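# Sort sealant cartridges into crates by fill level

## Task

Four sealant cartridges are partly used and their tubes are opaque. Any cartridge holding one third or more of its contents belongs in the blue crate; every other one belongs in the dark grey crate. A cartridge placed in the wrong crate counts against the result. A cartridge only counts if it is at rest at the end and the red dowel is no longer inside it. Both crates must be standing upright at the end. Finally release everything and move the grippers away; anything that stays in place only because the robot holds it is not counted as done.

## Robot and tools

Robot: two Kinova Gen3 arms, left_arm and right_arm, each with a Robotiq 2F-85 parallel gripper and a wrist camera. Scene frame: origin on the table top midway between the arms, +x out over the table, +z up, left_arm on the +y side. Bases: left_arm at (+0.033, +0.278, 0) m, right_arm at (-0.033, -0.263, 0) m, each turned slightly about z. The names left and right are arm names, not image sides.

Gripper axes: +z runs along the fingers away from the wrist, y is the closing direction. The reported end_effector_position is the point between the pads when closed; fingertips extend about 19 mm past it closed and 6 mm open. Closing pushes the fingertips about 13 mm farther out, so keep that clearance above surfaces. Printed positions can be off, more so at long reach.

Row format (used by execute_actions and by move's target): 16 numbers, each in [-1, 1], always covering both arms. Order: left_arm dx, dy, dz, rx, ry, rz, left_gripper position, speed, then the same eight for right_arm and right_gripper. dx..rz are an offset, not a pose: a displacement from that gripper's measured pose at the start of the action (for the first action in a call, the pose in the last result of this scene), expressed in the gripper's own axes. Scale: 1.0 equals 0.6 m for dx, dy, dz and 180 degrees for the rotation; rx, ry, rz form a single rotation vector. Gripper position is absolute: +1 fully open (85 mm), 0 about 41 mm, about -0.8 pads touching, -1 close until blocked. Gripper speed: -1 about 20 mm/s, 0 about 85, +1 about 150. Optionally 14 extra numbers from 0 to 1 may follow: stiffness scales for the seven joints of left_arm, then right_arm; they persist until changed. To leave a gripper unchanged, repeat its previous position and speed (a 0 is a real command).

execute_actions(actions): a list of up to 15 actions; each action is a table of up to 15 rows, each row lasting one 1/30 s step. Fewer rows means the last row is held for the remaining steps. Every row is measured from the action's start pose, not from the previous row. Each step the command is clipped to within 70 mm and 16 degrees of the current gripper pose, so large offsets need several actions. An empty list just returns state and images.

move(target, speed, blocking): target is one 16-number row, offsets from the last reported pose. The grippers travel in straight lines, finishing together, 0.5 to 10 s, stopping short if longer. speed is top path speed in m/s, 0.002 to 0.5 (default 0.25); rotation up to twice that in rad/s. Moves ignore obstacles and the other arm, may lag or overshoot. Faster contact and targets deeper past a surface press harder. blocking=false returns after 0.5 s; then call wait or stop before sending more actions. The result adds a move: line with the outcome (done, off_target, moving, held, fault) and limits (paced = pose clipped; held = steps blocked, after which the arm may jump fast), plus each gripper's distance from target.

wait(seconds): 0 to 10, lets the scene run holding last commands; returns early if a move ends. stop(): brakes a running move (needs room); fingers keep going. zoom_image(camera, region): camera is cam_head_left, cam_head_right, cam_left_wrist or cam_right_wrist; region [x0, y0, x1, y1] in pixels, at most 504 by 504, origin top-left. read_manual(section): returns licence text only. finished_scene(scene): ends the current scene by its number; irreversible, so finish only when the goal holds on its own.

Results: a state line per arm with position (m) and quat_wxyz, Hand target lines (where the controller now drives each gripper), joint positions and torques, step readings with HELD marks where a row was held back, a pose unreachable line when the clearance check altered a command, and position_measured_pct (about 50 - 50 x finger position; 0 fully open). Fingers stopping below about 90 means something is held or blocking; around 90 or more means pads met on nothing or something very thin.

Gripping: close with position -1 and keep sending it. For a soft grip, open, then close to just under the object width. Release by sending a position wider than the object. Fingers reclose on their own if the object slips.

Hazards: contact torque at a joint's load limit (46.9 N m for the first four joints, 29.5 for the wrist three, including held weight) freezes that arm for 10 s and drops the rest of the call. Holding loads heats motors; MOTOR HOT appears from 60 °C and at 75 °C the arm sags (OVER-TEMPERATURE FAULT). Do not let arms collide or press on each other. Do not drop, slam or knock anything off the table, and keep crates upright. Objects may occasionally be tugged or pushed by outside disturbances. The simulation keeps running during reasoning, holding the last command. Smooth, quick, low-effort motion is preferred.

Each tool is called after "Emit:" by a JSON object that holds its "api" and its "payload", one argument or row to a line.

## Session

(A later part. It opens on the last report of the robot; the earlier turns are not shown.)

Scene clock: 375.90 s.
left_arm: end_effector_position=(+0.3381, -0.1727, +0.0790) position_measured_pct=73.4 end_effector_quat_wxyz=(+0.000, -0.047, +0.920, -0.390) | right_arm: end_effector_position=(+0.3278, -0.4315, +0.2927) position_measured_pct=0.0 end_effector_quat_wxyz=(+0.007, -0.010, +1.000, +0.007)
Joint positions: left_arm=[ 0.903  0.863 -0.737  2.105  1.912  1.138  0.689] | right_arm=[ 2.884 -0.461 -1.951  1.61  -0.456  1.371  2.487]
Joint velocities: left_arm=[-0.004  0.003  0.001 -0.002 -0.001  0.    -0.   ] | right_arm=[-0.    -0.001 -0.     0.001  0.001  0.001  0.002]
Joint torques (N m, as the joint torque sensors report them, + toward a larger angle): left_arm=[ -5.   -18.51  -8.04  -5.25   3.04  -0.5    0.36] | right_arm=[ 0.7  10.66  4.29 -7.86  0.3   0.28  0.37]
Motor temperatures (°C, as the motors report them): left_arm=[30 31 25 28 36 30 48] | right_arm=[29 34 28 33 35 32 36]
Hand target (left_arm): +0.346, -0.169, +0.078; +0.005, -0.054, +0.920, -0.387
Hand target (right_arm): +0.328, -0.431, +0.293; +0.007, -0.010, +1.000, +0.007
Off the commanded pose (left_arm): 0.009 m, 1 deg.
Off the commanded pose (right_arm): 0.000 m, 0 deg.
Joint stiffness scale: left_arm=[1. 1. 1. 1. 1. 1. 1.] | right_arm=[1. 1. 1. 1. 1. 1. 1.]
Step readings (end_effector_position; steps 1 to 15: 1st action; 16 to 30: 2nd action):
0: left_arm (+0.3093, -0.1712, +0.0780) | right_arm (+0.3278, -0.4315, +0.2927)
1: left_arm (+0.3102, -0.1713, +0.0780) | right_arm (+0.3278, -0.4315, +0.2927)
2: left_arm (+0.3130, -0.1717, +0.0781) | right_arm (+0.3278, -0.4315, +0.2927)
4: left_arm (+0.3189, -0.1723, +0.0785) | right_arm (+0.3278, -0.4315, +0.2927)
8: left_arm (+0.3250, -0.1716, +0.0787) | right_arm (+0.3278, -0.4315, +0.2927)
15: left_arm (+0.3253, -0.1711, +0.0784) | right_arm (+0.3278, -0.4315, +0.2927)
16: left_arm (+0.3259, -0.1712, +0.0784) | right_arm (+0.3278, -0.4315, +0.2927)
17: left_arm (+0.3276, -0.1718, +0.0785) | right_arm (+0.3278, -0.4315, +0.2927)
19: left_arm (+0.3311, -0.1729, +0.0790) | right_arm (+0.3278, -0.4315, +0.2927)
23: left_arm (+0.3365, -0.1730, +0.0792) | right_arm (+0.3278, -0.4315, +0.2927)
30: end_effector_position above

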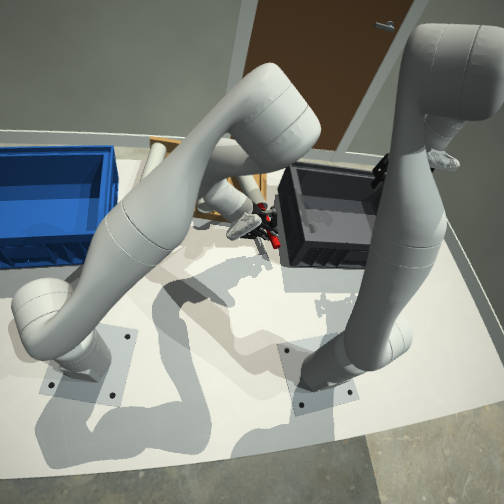

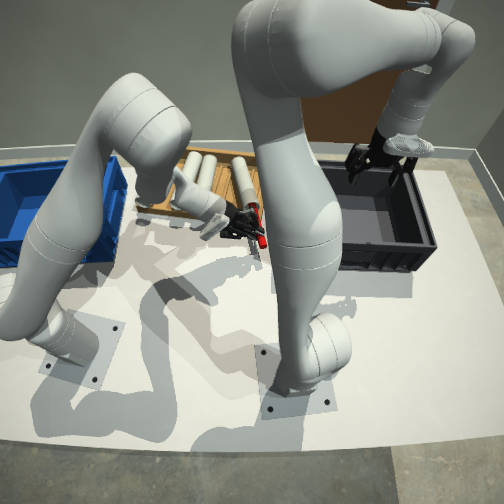

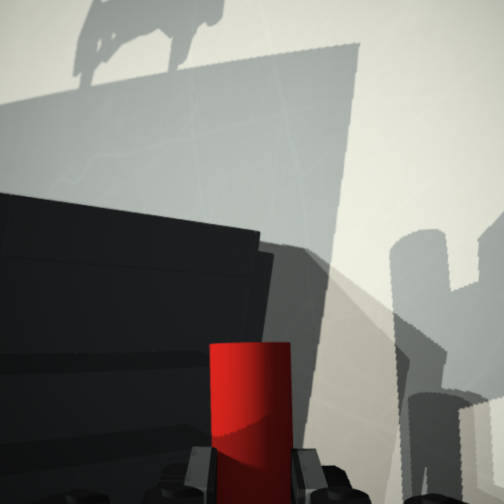

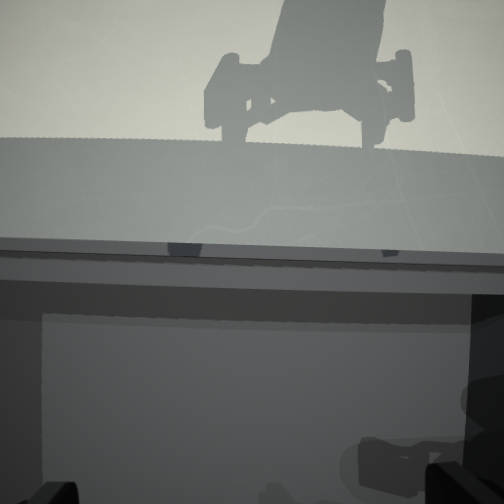

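Emit:
{"api": "move", "payload": {
  "target": [0.24, 0, 0, 0, 0, 0, -1, 1, 0, 0, 0, 0, 0, 0, 1, 0],
  "speed": 0.3
}}

Emit:
{"api": "move", "payload": {
  "target": [0, 0.15, 0.15, 0, 0, 0, -1, 1, 0, 0, 0, 0, 0, 0, 1, 0],
  "speed": 0.3
}}

Emit:
{"api": "zoom_image", "payload": {
  "camera": "cam_head_right",
  "region": [130, 140, 290, 300]
}}

Scene clock: 388.77 s.
left_arm: end_effector_position=(+0.1931, -0.1852, +0.0830) position_measured_pct=73.4 end_effector_quat_wxyz=(-0.003, -0.045, +0.920, -0.389) | right_arm: end_effector_position=(+0.3278, -0.4315, +0.2927) position_measured_pct=0.0 end_effector_quat_wxyz=(+0.007, -0.010, +1.000, +0.007)
Joint positions: left_arm=[ 1.222  0.773 -0.685  2.388  2.226  1.051  0.558] | right_arm=[ 2.884 -0.461 -1.951  1.61  -0.456  1.371  2.487]
Joint velocities: left_arm=[ 0.006  0.002  0.001  0.    -0.     0.001 -0.   ] | right_arm=[ 0.    -0.001  0.     0.001  0.     0.001  0.001]
Joint torques (N m, as the joint torque sensors report them, + toward a larger angle): left_arm=[ -0.12 -16.42  -3.2   -2.77   0.7    2.07   0.13] | right_arm=[-0.22 10.9   3.96 -8.13  0.3   0.14  0.  ]
Motor temperatures (°C, as the motors report them): left_arm=[30 31 25 28 36 30 48] | right_arm=[29 34 28 33 35 32 36]
Hand target (left_arm): +0.195, -0.185, +0.084; -0.000, -0.047, +0.920, -0.390
Hand target (right_arm): +0.328, -0.431, +0.293; +0.007, -0.010, +1.000, +0.007
Off the commanded pose (left_arm): 0.002 m, 1 deg.
Off the commanded pose (right_arm): 0.000 m, 0 deg.
Joint stiffness scale: left_arm=[1. 1. 1. 1. 1. 1. 1.] | right_arm=[1. 1. 1. 1. 1. 1. 1.]
move: done

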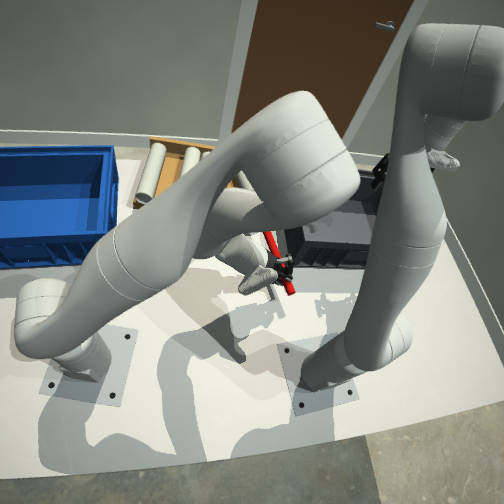

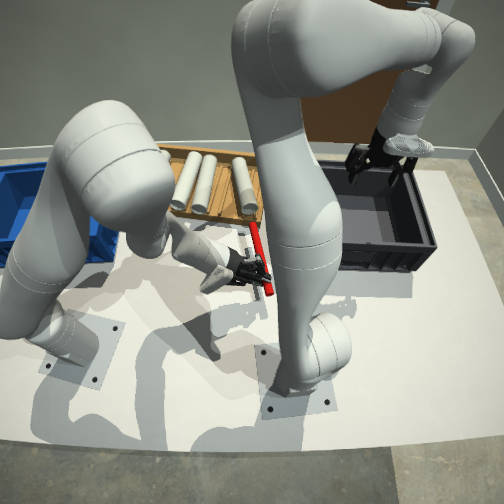

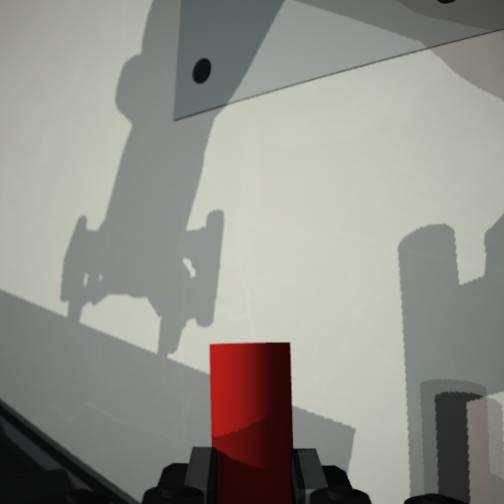

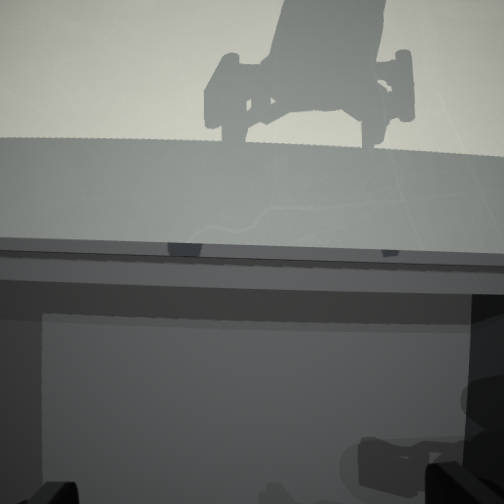

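Scene clock: 399.43 s.
left_arm: end_effector_position=(+0.1959, -0.2221, +0.0265) position_measured_pct=73.4 end_effector_quat_wxyz=(+0.004, -0.041, +0.886, -0.463) | right_arm: end_effector_position=(+0.3278, -0.4315, +0.2927) position_measured_pct=0.0 end_effector_quat_wxyz=(+0.007, -0.010, +1.000, +0.007)
Joint positions: left_arm=[ 1.187  1.095 -0.588  2.346  2.52   1.41   0.4  ] | right_arm=[ 2.884 -0.461 -1.951  1.61  -0.456  1.371  2.487]
Joint velocities: left_arm=[-0.     0.001  0.002  0.     0.    -0.     0.   ] | right_arm=[-0.    -0.    -0.     0.     0.001 -0.    -0.   ]
Joint torques (N m, as the joint torque sensors report them, + toward a larger angle): left_arm=[ -0.9  -15.21  -3.5    0.75   0.61   0.68   0.24] | right_arm=[ 0.56 11.31  4.31 -8.48  0.1   0.21  0.33]
Motor temperatures (°C, as the motors report them): left_arm=[30 32 25 28 36 30 48] | right_arm=[29 34 28 33 35 32 36]
Hand target (left_arm): +0.195, -0.219, +0.023; +0.003, -0.041, +0.889, -0.456
Hand target (right_arm): +0.328, -0.431, +0.293; +0.007, -0.010, +1.000, +0.007
Off the commanded pose (left_arm): 0.079 m, 9 deg.
Off the commanded pose (right_arm): 0.000 m, 0 deg.
Joint stiffness scale: left_arm=[1. 1. 1. 1. 1. 1. 1.] | right_arm=[1. 1. 1. 1. 1. 1. 1.]
TORQUE FAULT: the external load on joint 2 (shoulder) of the left arm reached its load limit, and that arm stopped for 10 seconds. That time counts as 19 of the actions that you can send in this scene. A torque fault stops only its own arm. That arm's remaining commands of this call were not run. That arm's gripper holds where it stopped, with its grip as last carried out, and that arm accepts commands again: back off and push less far. That arm stops again, at the same cost, whenever a joint's load reaches its limit.
move: fault (left_arm); limits=paced

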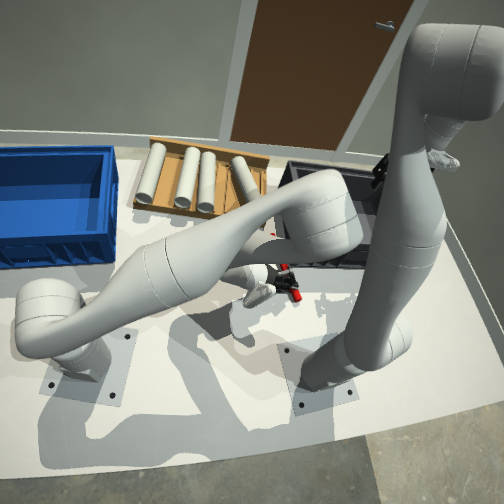

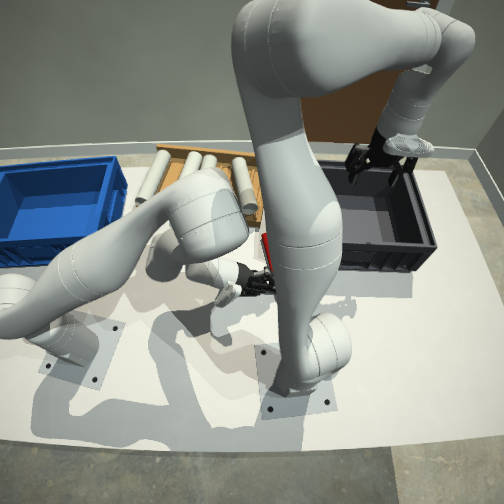

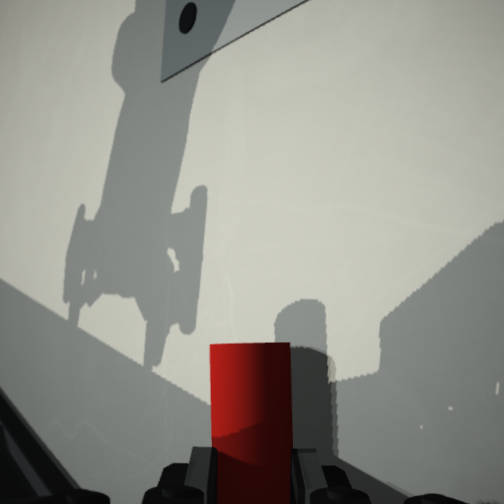

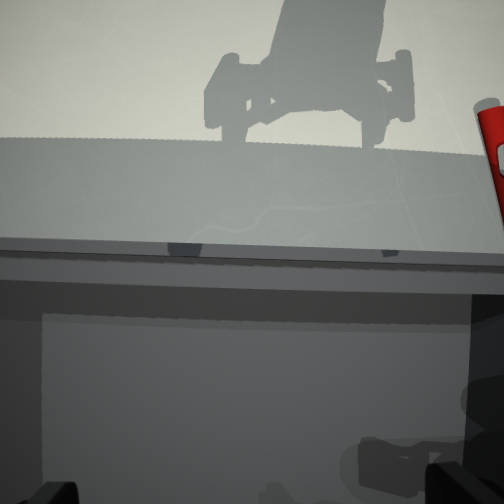

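Region (130, 140, 290, 300) of cam_head_right's 504x504 image, scaled by 3.150, with more detail than that image has.

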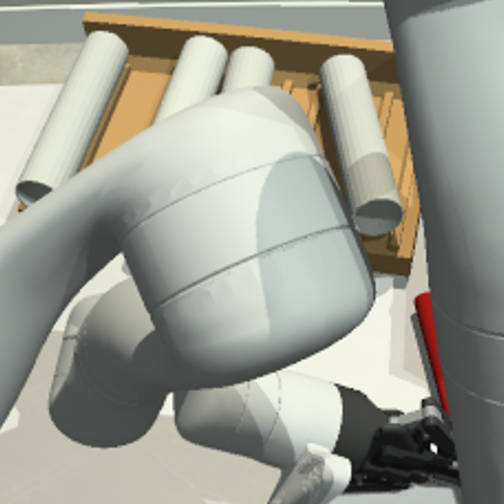

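Emit:
{"api": "move", "payload": {
  "target": [0, 0.111, -0.308, 0, 0, 0, -1, 1, 0, 0, 0, 0, 0, 0, 1, 0],
  "speed": 0.3
}}

Emit:
{"api": "zoom_image", "payload": {
  "camera": "cam_head_right",
  "region": [130, 140, 290, 300]
}}

Scene clock: 412.73 s.
left_arm: end_effector_position=(+0.1870, -0.0360, +0.0789) position_measured_pct=73.4 end_effector_quat_wxyz=(-0.096, +0.014, +0.890, -0.446) | right_arm: end_effector_position=(+0.3278, -0.4315, +0.2927) position_measured_pct=0.0 end_effector_quat_wxyz=(+0.007, -0.010, +1.000, +0.007)
Joint positions: left_arm=[ 0.712  1.144 -1.032  2.579  1.561  1.851 -0.031] | right_arm=[ 2.884 -0.461 -1.951  1.61  -0.456  1.371  2.487]
Joint velocities: left_arm=[-0.     0.089 -0.07   0.    -0.022  0.125 -0.036] | right_arm=[ 0.    -0.    -0.    -0.001 -0.001  0.001  0.   ]
Joint torques (N m, as the joint torque sensors report them, + toward a larger angle): left_arm=[  0.02 -14.91  -2.79   1.75  -0.72   2.36  -0.02] | right_arm=[ 0.41 10.63  4.15 -8.23  0.33  0.33  0.23]
Motor temperatures (°C, as the motors report them): left_arm=[30 32 25 28 36 30 48] | right_arm=[29 34 28 33 35 32 36]
Hand target (left_arm): +0.185, -0.034, +0.077; -0.099, +0.013, +0.890, -0.445
Hand target (right_arm): +0.328, -0.431, +0.293; +0.007, -0.010, +1.000, +0.007
Off the commanded pose (left_arm): 0.005 m, 13 deg.
Off the commanded pose (right_arm): 0.000 m, 0 deg.
Joint stiffness scale: left_arm=[1. 1. 1. 1. 1. 1. 1.] | right_arm=[1. 1. 1. 1. 1. 1. 1.]
joint sent to its limit (left arm) — the command would take joint 4 (elbow) past its upper limit, so that joint was sent only as far as its limit.
move: off_target (left_arm); limits=paced

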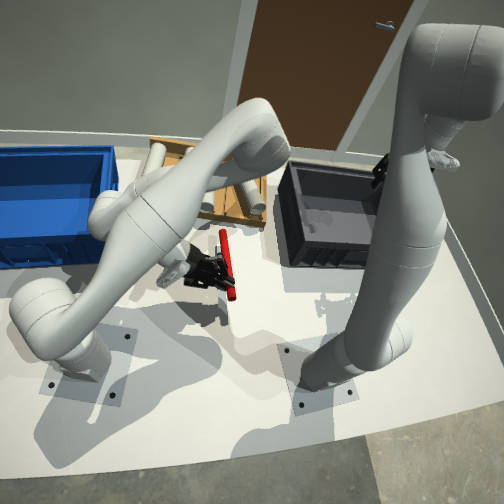

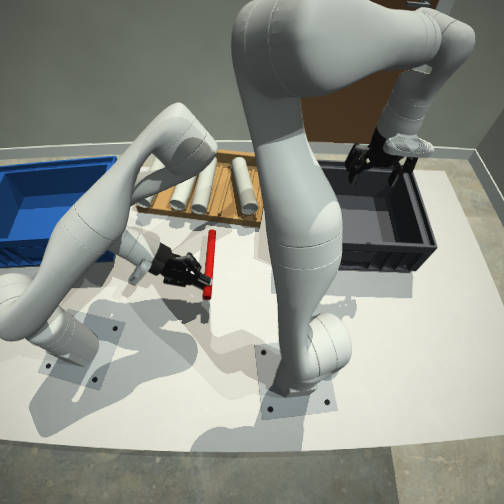

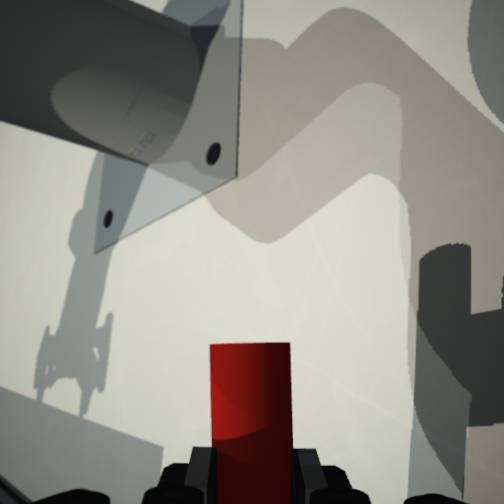

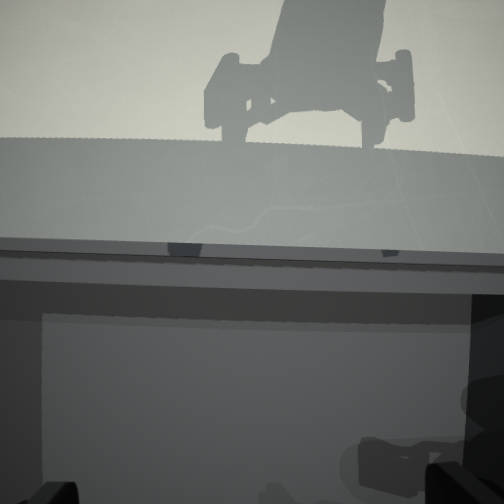

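Region (130, 140, 290, 300) of cam_head_right's 504x504 image, scaled by 3.150, with more detail than that image has.

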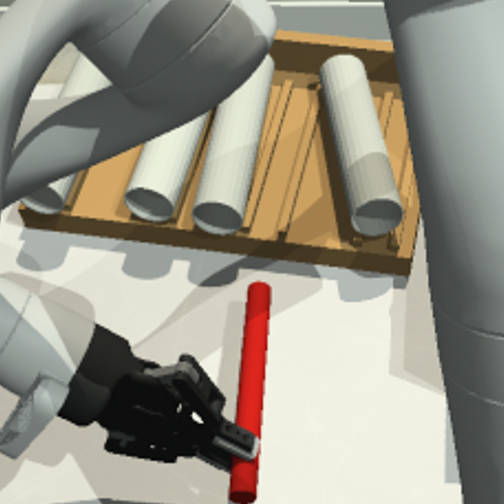

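Emit:
{"api": "move", "payload": {
  "target": [-0.03, 0.035, -0.047, 0, 0, 0, -1, 1, 0, 0, 0, 0, 0, 0, 1, 0],
  "speed": 0.2
}}

Emit:
{"api": "zoom_image", "payload": {
  "camera": "cam_head_right",
  "region": [130, 140, 290, 300]
}}

Scene clock: 421.03 s.
left_arm: end_effector_position=(+0.2095, -0.0047, +0.0762) position_measured_pct=73.4 end_effector_quat_wxyz=(-0.094, +0.011, +0.890, -0.447) | right_arm: end_effector_position=(+0.3278, -0.4315, +0.2927) position_measured_pct=0.0 end_effector_quat_wxyz=(+0.007, -0.010, +1.000, +0.007)
Joint positions: left_arm=[ 0.581  1.167 -1.059  2.536  1.457  1.859 -0.102] | right_arm=[ 2.884 -0.461 -1.951  1.61  -0.456  1.371  2.487]
Joint velocities: left_arm=[-0.008  0.001  0.001 -0.    -0.     0.001 -0.   ] | right_arm=[-0.    -0.    -0.    -0.    -0.001  0.001 -0.001]
Joint torques (N m, as the joint torque sensors report them, + toward a larger angle): left_arm=[ -0.13 -15.06  -2.61   1.74  -1.01   2.59   0.13] | right_arm=[ 0.83 10.8   4.15 -7.54 -0.04  0.26  0.17]
Motor temperatures (°C, as the motors report them): left_arm=[30 32 25 28 36 30 48] | right_arm=[29 34 28 33 35 32 36]
Hand target (left_arm): +0.209, -0.003, +0.076; -0.096, +0.014, +0.890, -0.446
Hand target (right_arm): +0.328, -0.431, +0.293; +0.007, -0.010, +1.000, +0.007
Off the commanded pose (left_arm): 0.002 m, 0 deg.
Off the commanded pose (right_arm): 0.000 m, 0 deg.
Joint stiffness scale: left_arm=[1. 1. 1. 1. 1. 1. 1.] | right_arm=[1. 1. 1. 1. 1. 1. 1.]
move: done

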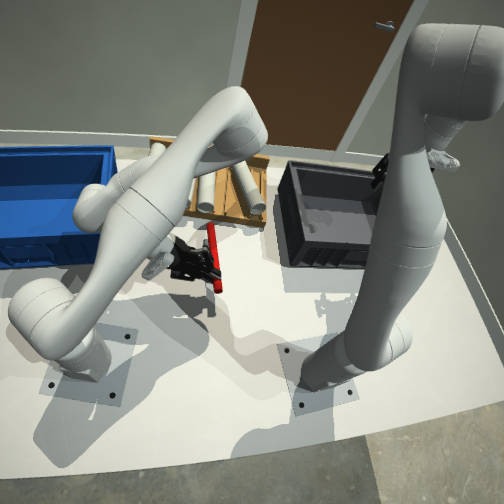

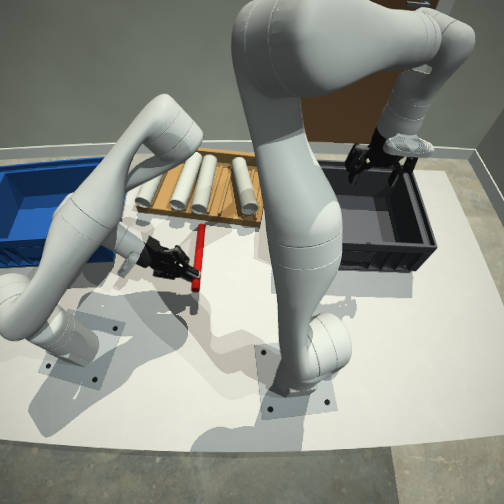

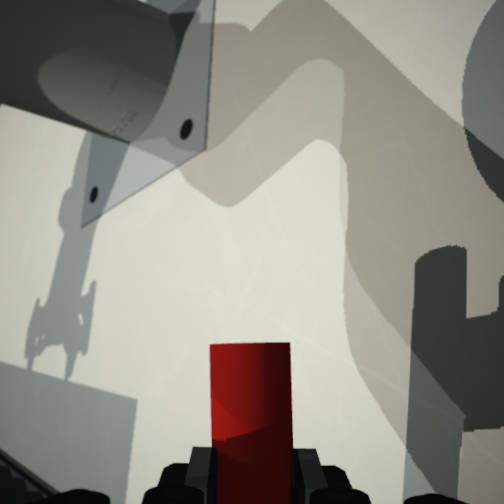

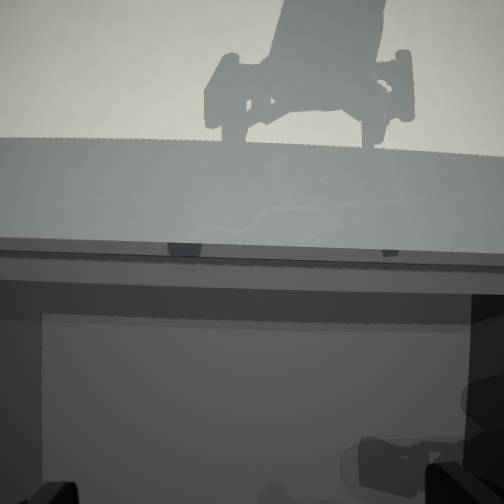

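Region (130, 140, 290, 300) of cam_head_right's 504x504 image, scaled by 3.150, with more detail than that image has.

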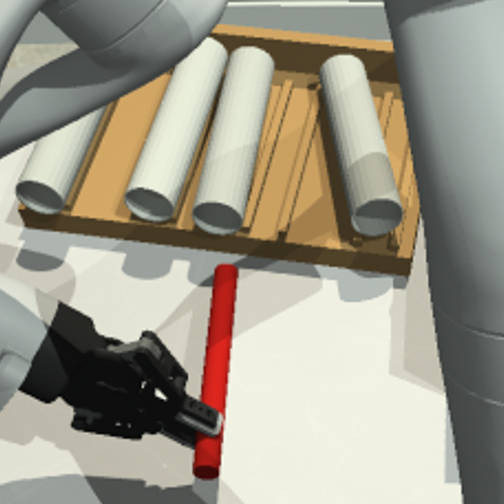

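Aligned. Advance.

Emit:
{"api": "execute_actions", "payload": {
  "actions": [
    [[-0.035,0,0,0,0,0,-1,1,0,0,0,0,0,0,1,0]],
    [[-0.035,0,0,0,0,0,-1,1,0,0,0,0,0,0,1,0]],
    [[-0.035,0,0,0,0,0,-1,1,0,0,0,0,0,0,1,0]]
  ]
}}

Emit:
{"api": "zoom_image", "payload": {
  "camera": "cam_head_right",
  "region": [130, 140, 290, 300]
}}

Scene clock: 427.37 s.
left_arm: end_effector_position=(+0.2630, -0.0073, +0.0670) position_measured_pct=73.4 end_effector_quat_wxyz=(-0.099, +0.013, +0.891, -0.442) | right_arm: end_effector_position=(+0.3278, -0.4315, +0.2927) position_measured_pct=0.0 end_effector_quat_wxyz=(+0.007, -0.010, +1.000, +0.007)
Joint positions: left_arm=[ 0.583  1.169 -1.049  2.351  1.51   1.86   0.091] | right_arm=[ 2.884 -0.461 -1.951  1.61  -0.456  1.371  2.487]
Joint velocities: left_arm=[ 0.     0.    -0.    -0.001 -0.     0.001  0.001] | right_arm=[-0.    -0.001 -0.    -0.     0.001 -0.001 -0.001]
Joint torques (N m, as the joint torque sensors report them, + toward a larger angle): left_arm=[ -3.32 -17.62  -6.54  -2.87   3.32   2.17   0.15] | right_arm=[ 0.37 10.76  3.89 -7.75  0.3   0.05  0.12]
Motor temperatures (°C, as the motors report them): left_arm=[30 32 25 28 36 30 48] | right_arm=[29 34 28 33 35 32 36]
Hand target (left_arm): +0.268, -0.007, +0.066; -0.095, +0.012, +0.892, -0.443
Hand target (right_arm): +0.328, -0.431, +0.293; +0.007, -0.010, +1.000, +0.007
Off the commanded pose (left_arm): 0.005 m, 1 deg.
Off the commanded pose (right_arm): 0.000 m, 0 deg.
Joint stiffness scale: left_arm=[1. 1. 1. 1. 1. 1. 1.] | right_arm=[1. 1. 1. 1. 1. 1. 1.]
Step readings (end_effector_position; steps 1 to 15: 1st action; 16 to 30: 2nd action; 31 to 45: 3rd action):
0: left_arm (+0.2097, -0.0045, +0.0762) | right_arm (+0.3278, -0.4315, +0.2927)
1: left_arm (+0.2102, -0.0044, +0.0761) | right_arm (+0.3278, -0.4315, +0.2927)
2: left_arm (+0.2129, -0.0042, +0.0755) | right_arm (+0.3278, -0.4315, +0.2927)
4: left_arm (+0.2221, -0.0040, +0.0737) | right_arm (+0.3278, -0.4315, +0.2927)
8: left_arm (+0.2281, -0.0042, +0.0724) | right_arm (+0.3278, -0.4315, +0.2927)
15: left_arm (+0.2286, -0.0044, +0.0723) | right_arm (+0.3278, -0.4315, +0.2927)
16: left_arm (+0.2293, -0.0044, +0.0721) | right_arm (+0.3278, -0.4315, +0.2927)
17: left_arm (+0.2330, -0.0044, +0.0715) | right_arm (+0.3278, -0.4315, +0.2927)
19: left_arm (+0.2418, -0.0046, +0.0701) | right_arm (+0.3278, -0.4315, +0.2927)
23: left_arm (+0.2471, -0.0048, +0.0694) | right_arm (+0.3278, -0.4315, +0.2927)
30: left_arm (+0.2477, -0.0049, +0.0693) | right_arm (+0.3278, -0.4315, +0.2927)
31: left_arm (+0.2484, -0.0050, +0.0692) | right_arm (+0.3278, -0.4315, +0.2927)
32: left_arm (+0.2521, -0.0052, +0.0687) | right_arm (+0.3278, -0.4315, +0.2927)
34: left_arm (+0.2608, -0.0057, +0.0678) | right_arm (+0.3278, -0.4315, +0.2927)
38: left_arm (+0.2630, -0.0069, +0.0671) | right_arm (+0.3278, -0.4315, +0.2927)
45: end_effector_position above

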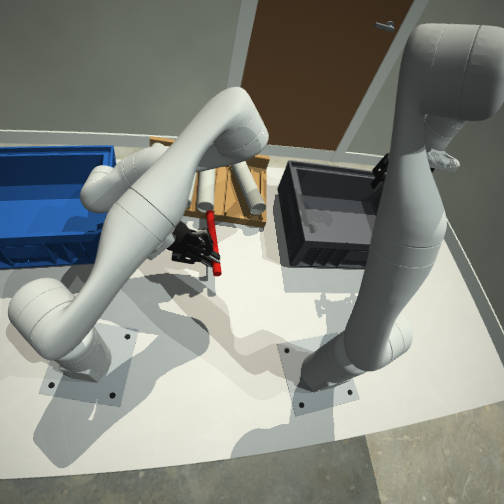

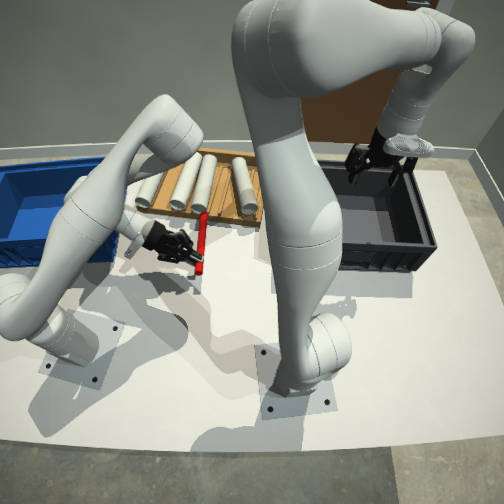

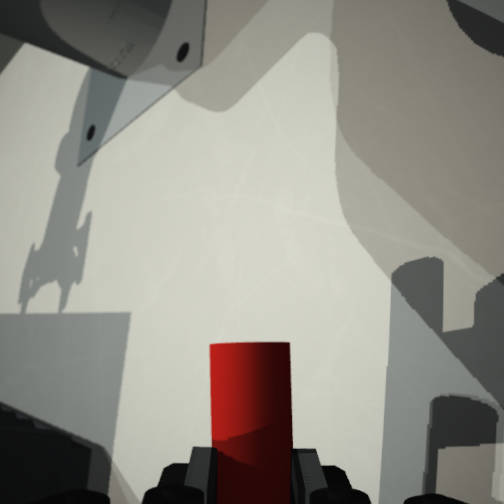

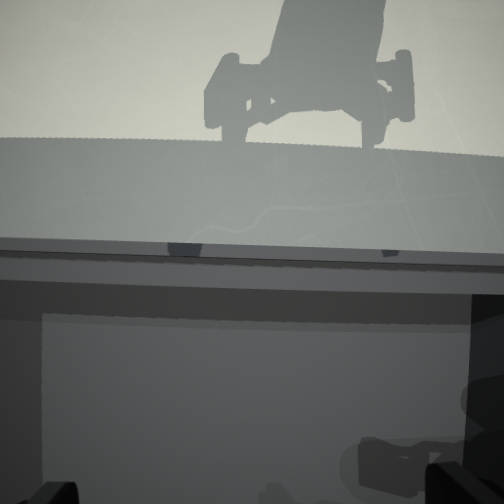

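Region (130, 140, 290, 300) of cam_head_right's 504x504 image, scaled by 3.150, with more detail than that image has.

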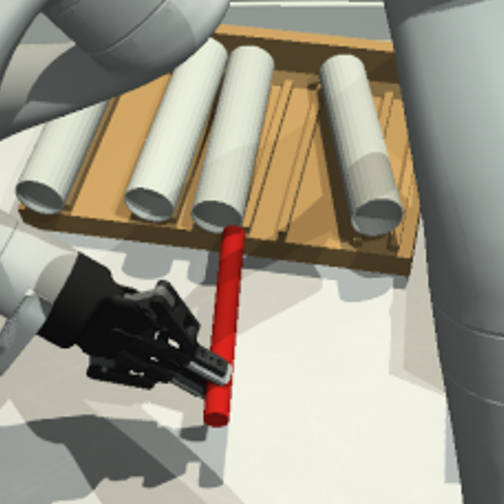

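Emit:
{"api": "execute_actions", "payload": {
  "actions": [
    [[0.02,-0.03,-0.043,0,0,0,-1,1,0,0,0,0,0,0,1,0]],
    [[-0.04,0,0,0,0,0,-1,1,0,0,0,0,0,0,1,0]],
    [[-0.035,0,0,0,0,0,-1,1,0,0,0,0,0,0,1,0]]
  ]
}}

Emit:
{"api": "zoom_image", "payload": {
  "camera": "cam_head_right",
  "region": [130, 140, 290, 300]
}}

Scene clock: 436.87 s.
left_arm: end_effector_position=(+0.2987, -0.0001, +0.0899) position_measured_pct=73.4 end_effector_quat_wxyz=(-0.098, +0.022, +0.893, -0.438) | right_arm: end_effector_position=(+0.3278, -0.4315, +0.2927) position_measured_pct=0.0 end_effector_quat_wxyz=(+0.007, -0.010, +1.000, +0.007)
Joint positions: left_arm=[ 0.572  1.108 -1.103  2.24   1.46   1.866  0.209] | right_arm=[ 2.884 -0.461 -1.951  1.61  -0.456  1.371  2.487]
Joint velocities: left_arm=[-0.002  0.002  0.002 -0.002  0.     0.001  0.   ] | right_arm=[ 0.    -0.    -0.    -0.001  0.     0.    -0.001]
Joint torques (N m, as the joint torque sensors report them, + toward a larger angle): left_arm=[  0.08 -16.67  -4.31  -0.2   -0.05   2.8    0.18] | right_arm=[ 0.06 11.17  4.32 -8.07 -0.02  0.13  0.49]
Motor temperatures (°C, as the motors report them): left_arm=[30 32 25 28 36 30 48] | right_arm=[29 34 28 33 35 32 36]
Hand target (left_arm): +0.301, -0.001, +0.089; -0.097, +0.019, +0.893, -0.440
Hand target (right_arm): +0.328, -0.431, +0.293; +0.007, -0.010, +1.000, +0.007
Off the commanded pose (left_arm): 0.002 m, 0 deg.
Off the commanded pose (right_arm): 0.000 m, 0 deg.
Joint stiffness scale: left_arm=[1. 1. 1. 1. 1. 1. 1.] | right_arm=[1. 1. 1. 1. 1. 1. 1.]
Step readings (end_effector_position; steps 1 to 15: 1st action; 16 to 30: 2nd action; 31 to 45: 3rd action):
0: left_arm (+0.2630, -0.0073, +0.0670) | right_arm (+0.3278, -0.4315, +0.2927)
1: left_arm (+0.2626, -0.0072, +0.0673) | right_arm (+0.3278, -0.4315, +0.2927)
2: left_arm (+0.2616, -0.0057, +0.0699) | right_arm (+0.3278, -0.4315, +0.2927)
4: left_arm (+0.2582, +0.0003, +0.0797) | right_arm (+0.3278, -0.4315, +0.2927)
8: left_arm (+0.2575, +0.0040, +0.0907) | right_arm (+0.3278, -0.4315, +0.2927)
15: left_arm (+0.2586, +0.0031, +0.0954) | right_arm (+0.3278, -0.4315, +0.2927)
16: left_arm (+0.2591, +0.0031, +0.0955) | right_arm (+0.3278, -0.4315, +0.2927)
17: left_arm (+0.2625, +0.0028, +0.0953) | right_arm (+0.3278, -0.4315, +0.2927)
19: left_arm (+0.2730, +0.0018, +0.0941) | right_arm (+0.3278, -0.4315, +0.2927)
23: left_arm (+0.2794, +0.0013, +0.0928) | right_arm (+0.3278, -0.4315, +0.2927)
30: left_arm (+0.2801, +0.0014, +0.0924) | right_arm (+0.3278, -0.4315, +0.2927)
31: left_arm (+0.2809, +0.0013, +0.0923) | right_arm (+0.3278, -0.4315, +0.2927)
32: left_arm (+0.2847, +0.0008, +0.0918) | right_arm (+0.3278, -0.4315, +0.2927)
34: left_arm (+0.2933, +0.0001, +0.0910) | right_arm (+0.3278, -0.4315, +0.2927)
38: left_arm (+0.2980, -0.0002, +0.0902) | right_arm (+0.3278, -0.4315, +0.2927)
45: end_effector_position above

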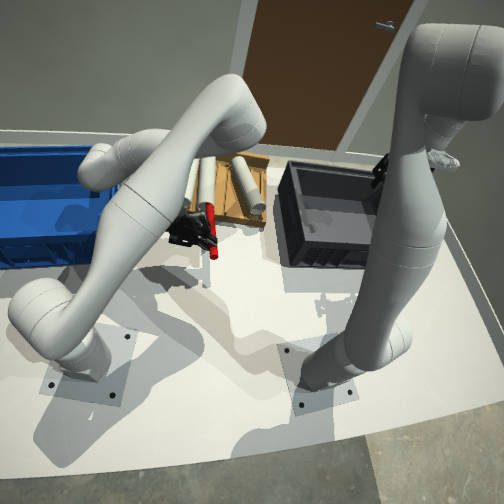

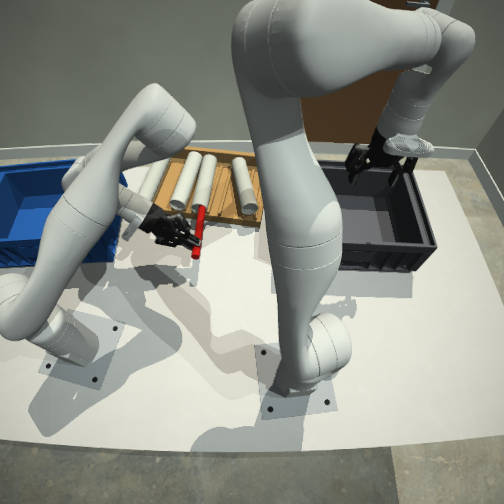

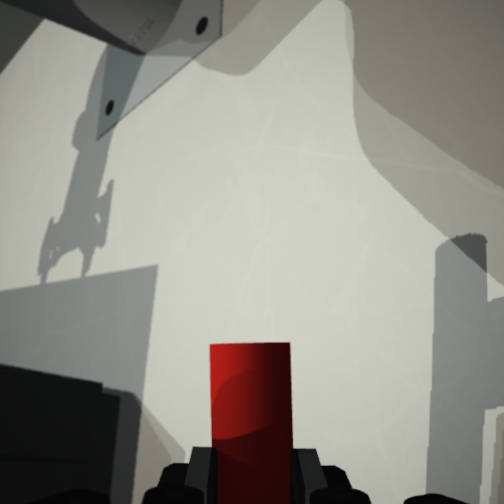

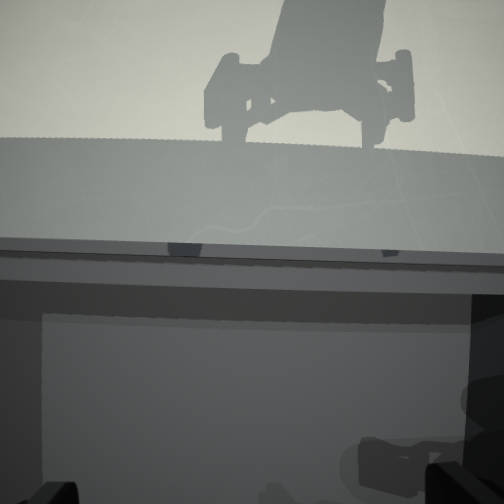

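Region (130, 140, 290, 300) of cam_head_right's 504x504 image, scaled by 3.150, with more detail than that image has.

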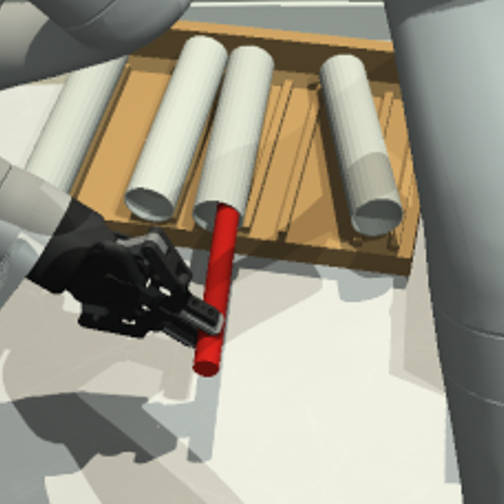

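Inside now; mouth at ≈0.263. Continue.

Emit:
{"api": "execute_actions", "payload": {
  "actions": [
    [[-0.035,0,0,0,0,0,-1,1,0,0,0,0,0,0,1,0]],
    [[-0.035,0,0,0,0,0,-1,1,0,0,0,0,0,0,1,0]],
    [[-0.035,0,0,0,0,0,-1,1,0,0,0,0,0,0,1,0]],
    [[-0.035,0,0,0,0,0,-1,1,0,0,0,0,0,0,1,0]]
  ]
}}

Scene clock: 443.30 s.
left_arm: end_effector_position=(+0.3733, -0.0065, +0.0812) position_measured_pct=73.4 end_effector_quat_wxyz=(-0.098, +0.032, +0.896, -0.431) | right_arm: end_effector_position=(+0.3278, -0.4315, +0.2927) position_measured_pct=0.0 end_effector_quat_wxyz=(+0.007, -0.010, +1.000, +0.007)
Joint positions: left_arm=[ 0.527  1.145 -1.072  1.981  1.525  1.866  0.401] | right_arm=[ 2.884 -0.461 -1.951  1.61  -0.456  1.371  2.487]
Joint velocities: left_arm=[-0.002  0.002  0.    -0.002  0.    -0.    -0.   ] | right_arm=[-0.001 -0.     0.     0.    -0.001  0.    -0.002]
Joint torques (N m, as the joint torque sensors report them, + toward a larger angle): left_arm=[ -0.09 -19.05  -4.84  -1.23   0.29   2.59   0.13] | right_arm=[ 0.41 10.39  4.09 -7.72  0.07  0.48  0.09]
Motor temperatures (°C, as the motors report them): left_arm=[30 32 25 28 36 30 48] | right_arm=[29 34 28 33 35 32 36]
Hand target (left_arm): +0.375, -0.008, +0.080; -0.098, +0.030, +0.896, -0.433
Hand target (right_arm): +0.328, -0.431, +0.293; +0.007, -0.010, +1.000, +0.007
Off the commanded pose (left_arm): 0.003 m, 0 deg.
Off the commanded pose (right_arm): 0.000 m, 0 deg.
Joint stiffness scale: left_arm=[1. 1. 1. 1. 1. 1. 1.] | right_arm=[1. 1. 1. 1. 1. 1. 1.]
Step readings (end_effector_position; steps 1 to 15: 1st action; 16 to 30: 2nd action; 31 to 45: 3rd action; 46 to 60: 4th action):
0: left_arm (+0.2988, -0.0001, +0.0899) | right_arm (+0.3278, -0.4315, +0.2927)
1: left_arm (+0.2995, -0.0001, +0.0898) | right_arm (+0.3278, -0.4315, +0.2927)
2: left_arm (+0.3033, -0.0006, +0.0893) | right_arm (+0.3278, -0.4315, +0.2927)
4: left_arm (+0.3117, -0.0016, +0.0886) | right_arm (+0.3278, -0.4315, +0.2927)
8: left_arm (+0.3166, -0.0018, +0.0878) | right_arm (+0.3278, -0.4315, +0.2927)
15: left_arm (+0.3173, -0.0016, +0.0875) | right_arm (+0.3278, -0.4315, +0.2927)
16: left_arm (+0.3181, -0.0016, +0.0874) | right_arm (+0.3278, -0.4315, +0.2927)
17: left_arm (+0.3218, -0.0022, +0.0870) | right_arm (+0.3278, -0.4315, +0.2927)
19: left_arm (+0.3302, -0.0033, +0.0864) | right_arm (+0.3278, -0.4315, +0.2927)
23: left_arm (+0.3351, -0.0034, +0.0857) | right_arm (+0.3278, -0.4315, +0.2927)
30: left_arm (+0.3360, -0.0031, +0.0852) | right_arm (+0.3278, -0.4315, +0.2927)
31: left_arm (+0.3367, -0.0032, +0.0851) | right_arm (+0.3278, -0.4315, +0.2927)
32: left_arm (+0.3404, -0.0038, +0.0848) | right_arm (+0.3278, -0.4315, +0.2927)
34: left_arm (+0.3487, -0.0051, +0.0844) | right_arm (+0.3278, -0.4315, +0.2927)
38: left_arm (+0.3537, -0.0052, +0.0837) | right_arm (+0.3278, -0.4315, +0.2927)
45: left_arm (+0.3546, -0.0047, +0.0832) | right_arm (+0.3278, -0.4315, +0.2927)
46: left_arm (+0.3553, -0.0048, +0.0830) | right_arm (+0.3278, -0.4315, +0.2927)
47: left_arm (+0.3590, -0.0055, +0.0828) | right_arm (+0.3278, -0.4315, +0.2927)
49: left_arm (+0.3672, -0.0069, +0.0826) | right_arm (+0.3278, -0.4315, +0.2927)
53: left_arm (+0.3723, -0.0070, +0.0818) | right_arm (+0.3278, -0.4315, +0.2927)
60: end_effector_position above

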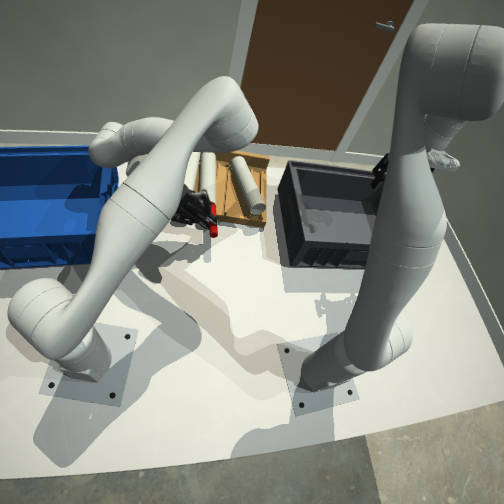

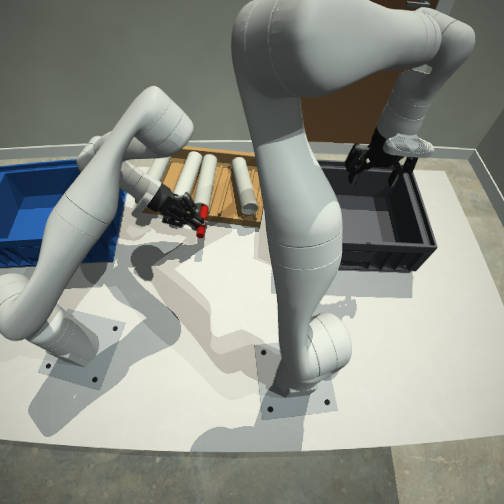

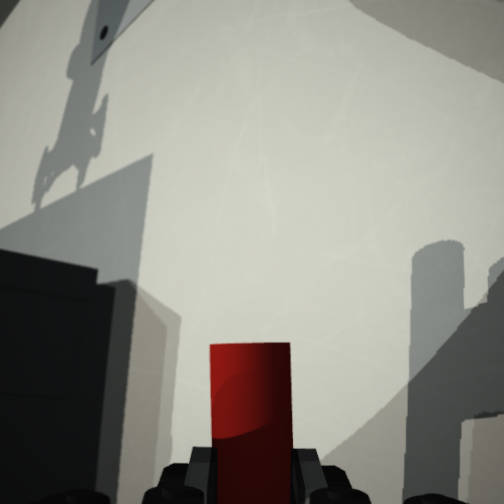

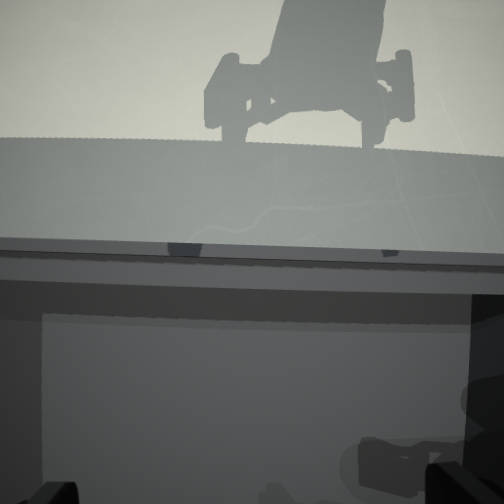

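Emit:
{"api": "execute_actions", "payload": {
  "actions": [
    [[-0.035,0,0,0,0,0,-1,1,0,0,0,0,0,0,1,0]],
    [[-0.035,0,0,0,0,0,-1,1,0,0,0,0,0,0,1,0]],
    [[-0.035,0,0,0,0,0,-1,1,0,0,0,0,0,0,1,0]]
  ]
}}

Scene clock: 449.63 s.
left_arm: end_effector_position=(+0.4266, -0.0140, +0.0760) position_measured_pct=73.4 end_effector_quat_wxyz=(-0.102, +0.042, +0.898, -0.427) | right_arm: end_effector_position=(+0.3278, -0.4315, +0.2927) position_measured_pct=0.0 end_effector_quat_wxyz=(+0.007, -0.010, +1.000, +0.007)
Joint positions: left_arm=[ 0.481  1.183 -1.049  1.777  1.565  1.867  0.538] | right_arm=[ 2.884 -0.461 -1.951  1.61  -0.456  1.371  2.487]
Joint velocities: left_arm=[-0.     0.004  0.003 -0.002 -0.     0.003 -0.   ] | right_arm=[-0.     0.001  0.     0.001 -0.    -0.001 -0.   ]
Joint torques (N m, as the joint torque sensors report them, + toward a larger angle): left_arm=[ -2.69 -20.73  -7.65  -3.52   3.14   0.28   0.3 ] | right_arm=[ 0.45 10.55  4.11 -8.3   0.08  0.09  0.35]
Motor temperatures (°C, as the motors report them): left_arm=[30 32 25 28 36 30 48] | right_arm=[29 34 28 33 35 32 36]
Hand target (left_arm): +0.431, -0.013, +0.075; -0.099, +0.038, +0.898, -0.428
Hand target (right_arm): +0.328, -0.431, +0.293; +0.007, -0.010, +1.000, +0.007
Off the commanded pose (left_arm): 0.005 m, 1 deg.
Off the commanded pose (right_arm): 0.000 m, 0 deg.
Joint stiffness scale: left_arm=[1. 1. 1. 1. 1. 1. 1.] | right_arm=[1. 1. 1. 1. 1. 1. 1.]
Step readings (end_effector_position; steps 1 to 15: 1st action; 16 to 30: 2nd action; 31 to 45: 3rd action):
0: left_arm (+0.3733, -0.0064, +0.0811) | right_arm (+0.3278, -0.4315, +0.2927)
1: left_arm (+0.3740, -0.0065, +0.0810) | right_arm (+0.3278, -0.4315, +0.2927)
2: left_arm (+0.3776, -0.0072, +0.0808) | right_arm (+0.3278, -0.4315, +0.2927)
4: left_arm (+0.3858, -0.0088, +0.0808) | right_arm (+0.3278, -0.4315, +0.2927)
8: left_arm (+0.3909, -0.0089, +0.0801) | right_arm (+0.3278, -0.4315, +0.2927)
15: left_arm (+0.3919, -0.0083, +0.0794) | right_arm (+0.3278, -0.4315, +0.2927)
16: left_arm (+0.3926, -0.0083, +0.0793) | right_arm (+0.3278, -0.4315, +0.2927)
17: left_arm (+0.3962, -0.0091, +0.0792) | right_arm (+0.3278, -0.4315, +0.2927)
19: left_arm (+0.4043, -0.0109, +0.0793) | right_arm (+0.3278, -0.4315, +0.2927)
23: left_arm (+0.4095, -0.0108, +0.0786) | right_arm (+0.3278, -0.4315, +0.2927)
30: left_arm (+0.4105, -0.0102, +0.0778) | right_arm (+0.3278, -0.4315, +0.2927)
31: left_arm (+0.4112, -0.0102, +0.0777) | right_arm (+0.3278, -0.4315, +0.2927)
32: left_arm (+0.4147, -0.0111, +0.0775) | right_arm (+0.3278, -0.4315, +0.2927)
34: left_arm (+0.4227, -0.0129, +0.0778) | right_arm (+0.3278, -0.4315, +0.2927)
38: left_arm (+0.4266, -0.0137, +0.0767) | right_arm (+0.3278, -0.4315, +0.2927)
45: end_effector_position above

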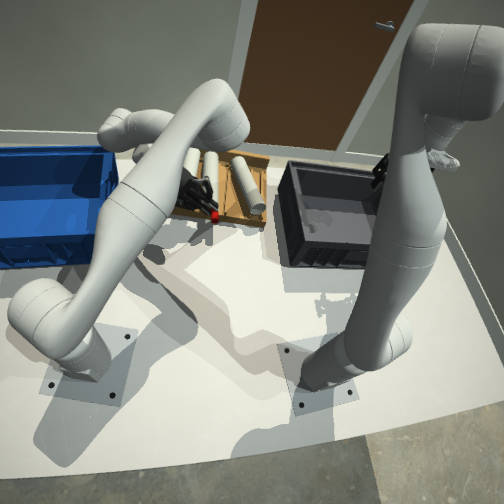

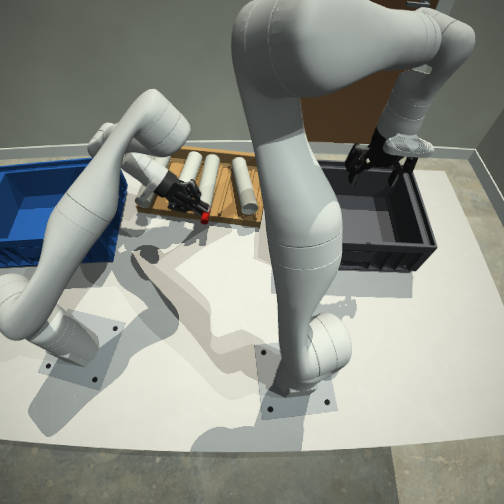

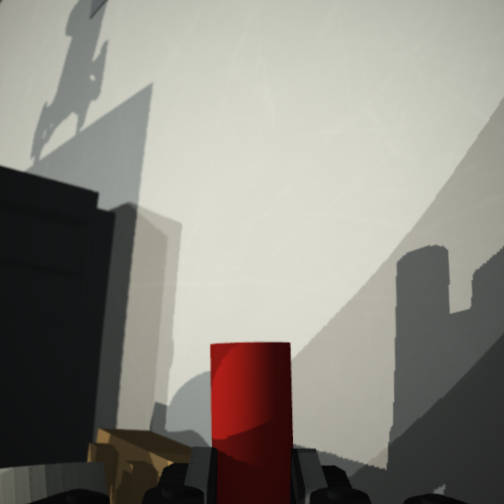

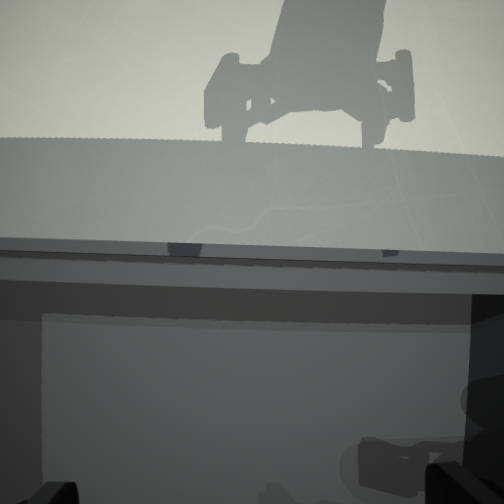

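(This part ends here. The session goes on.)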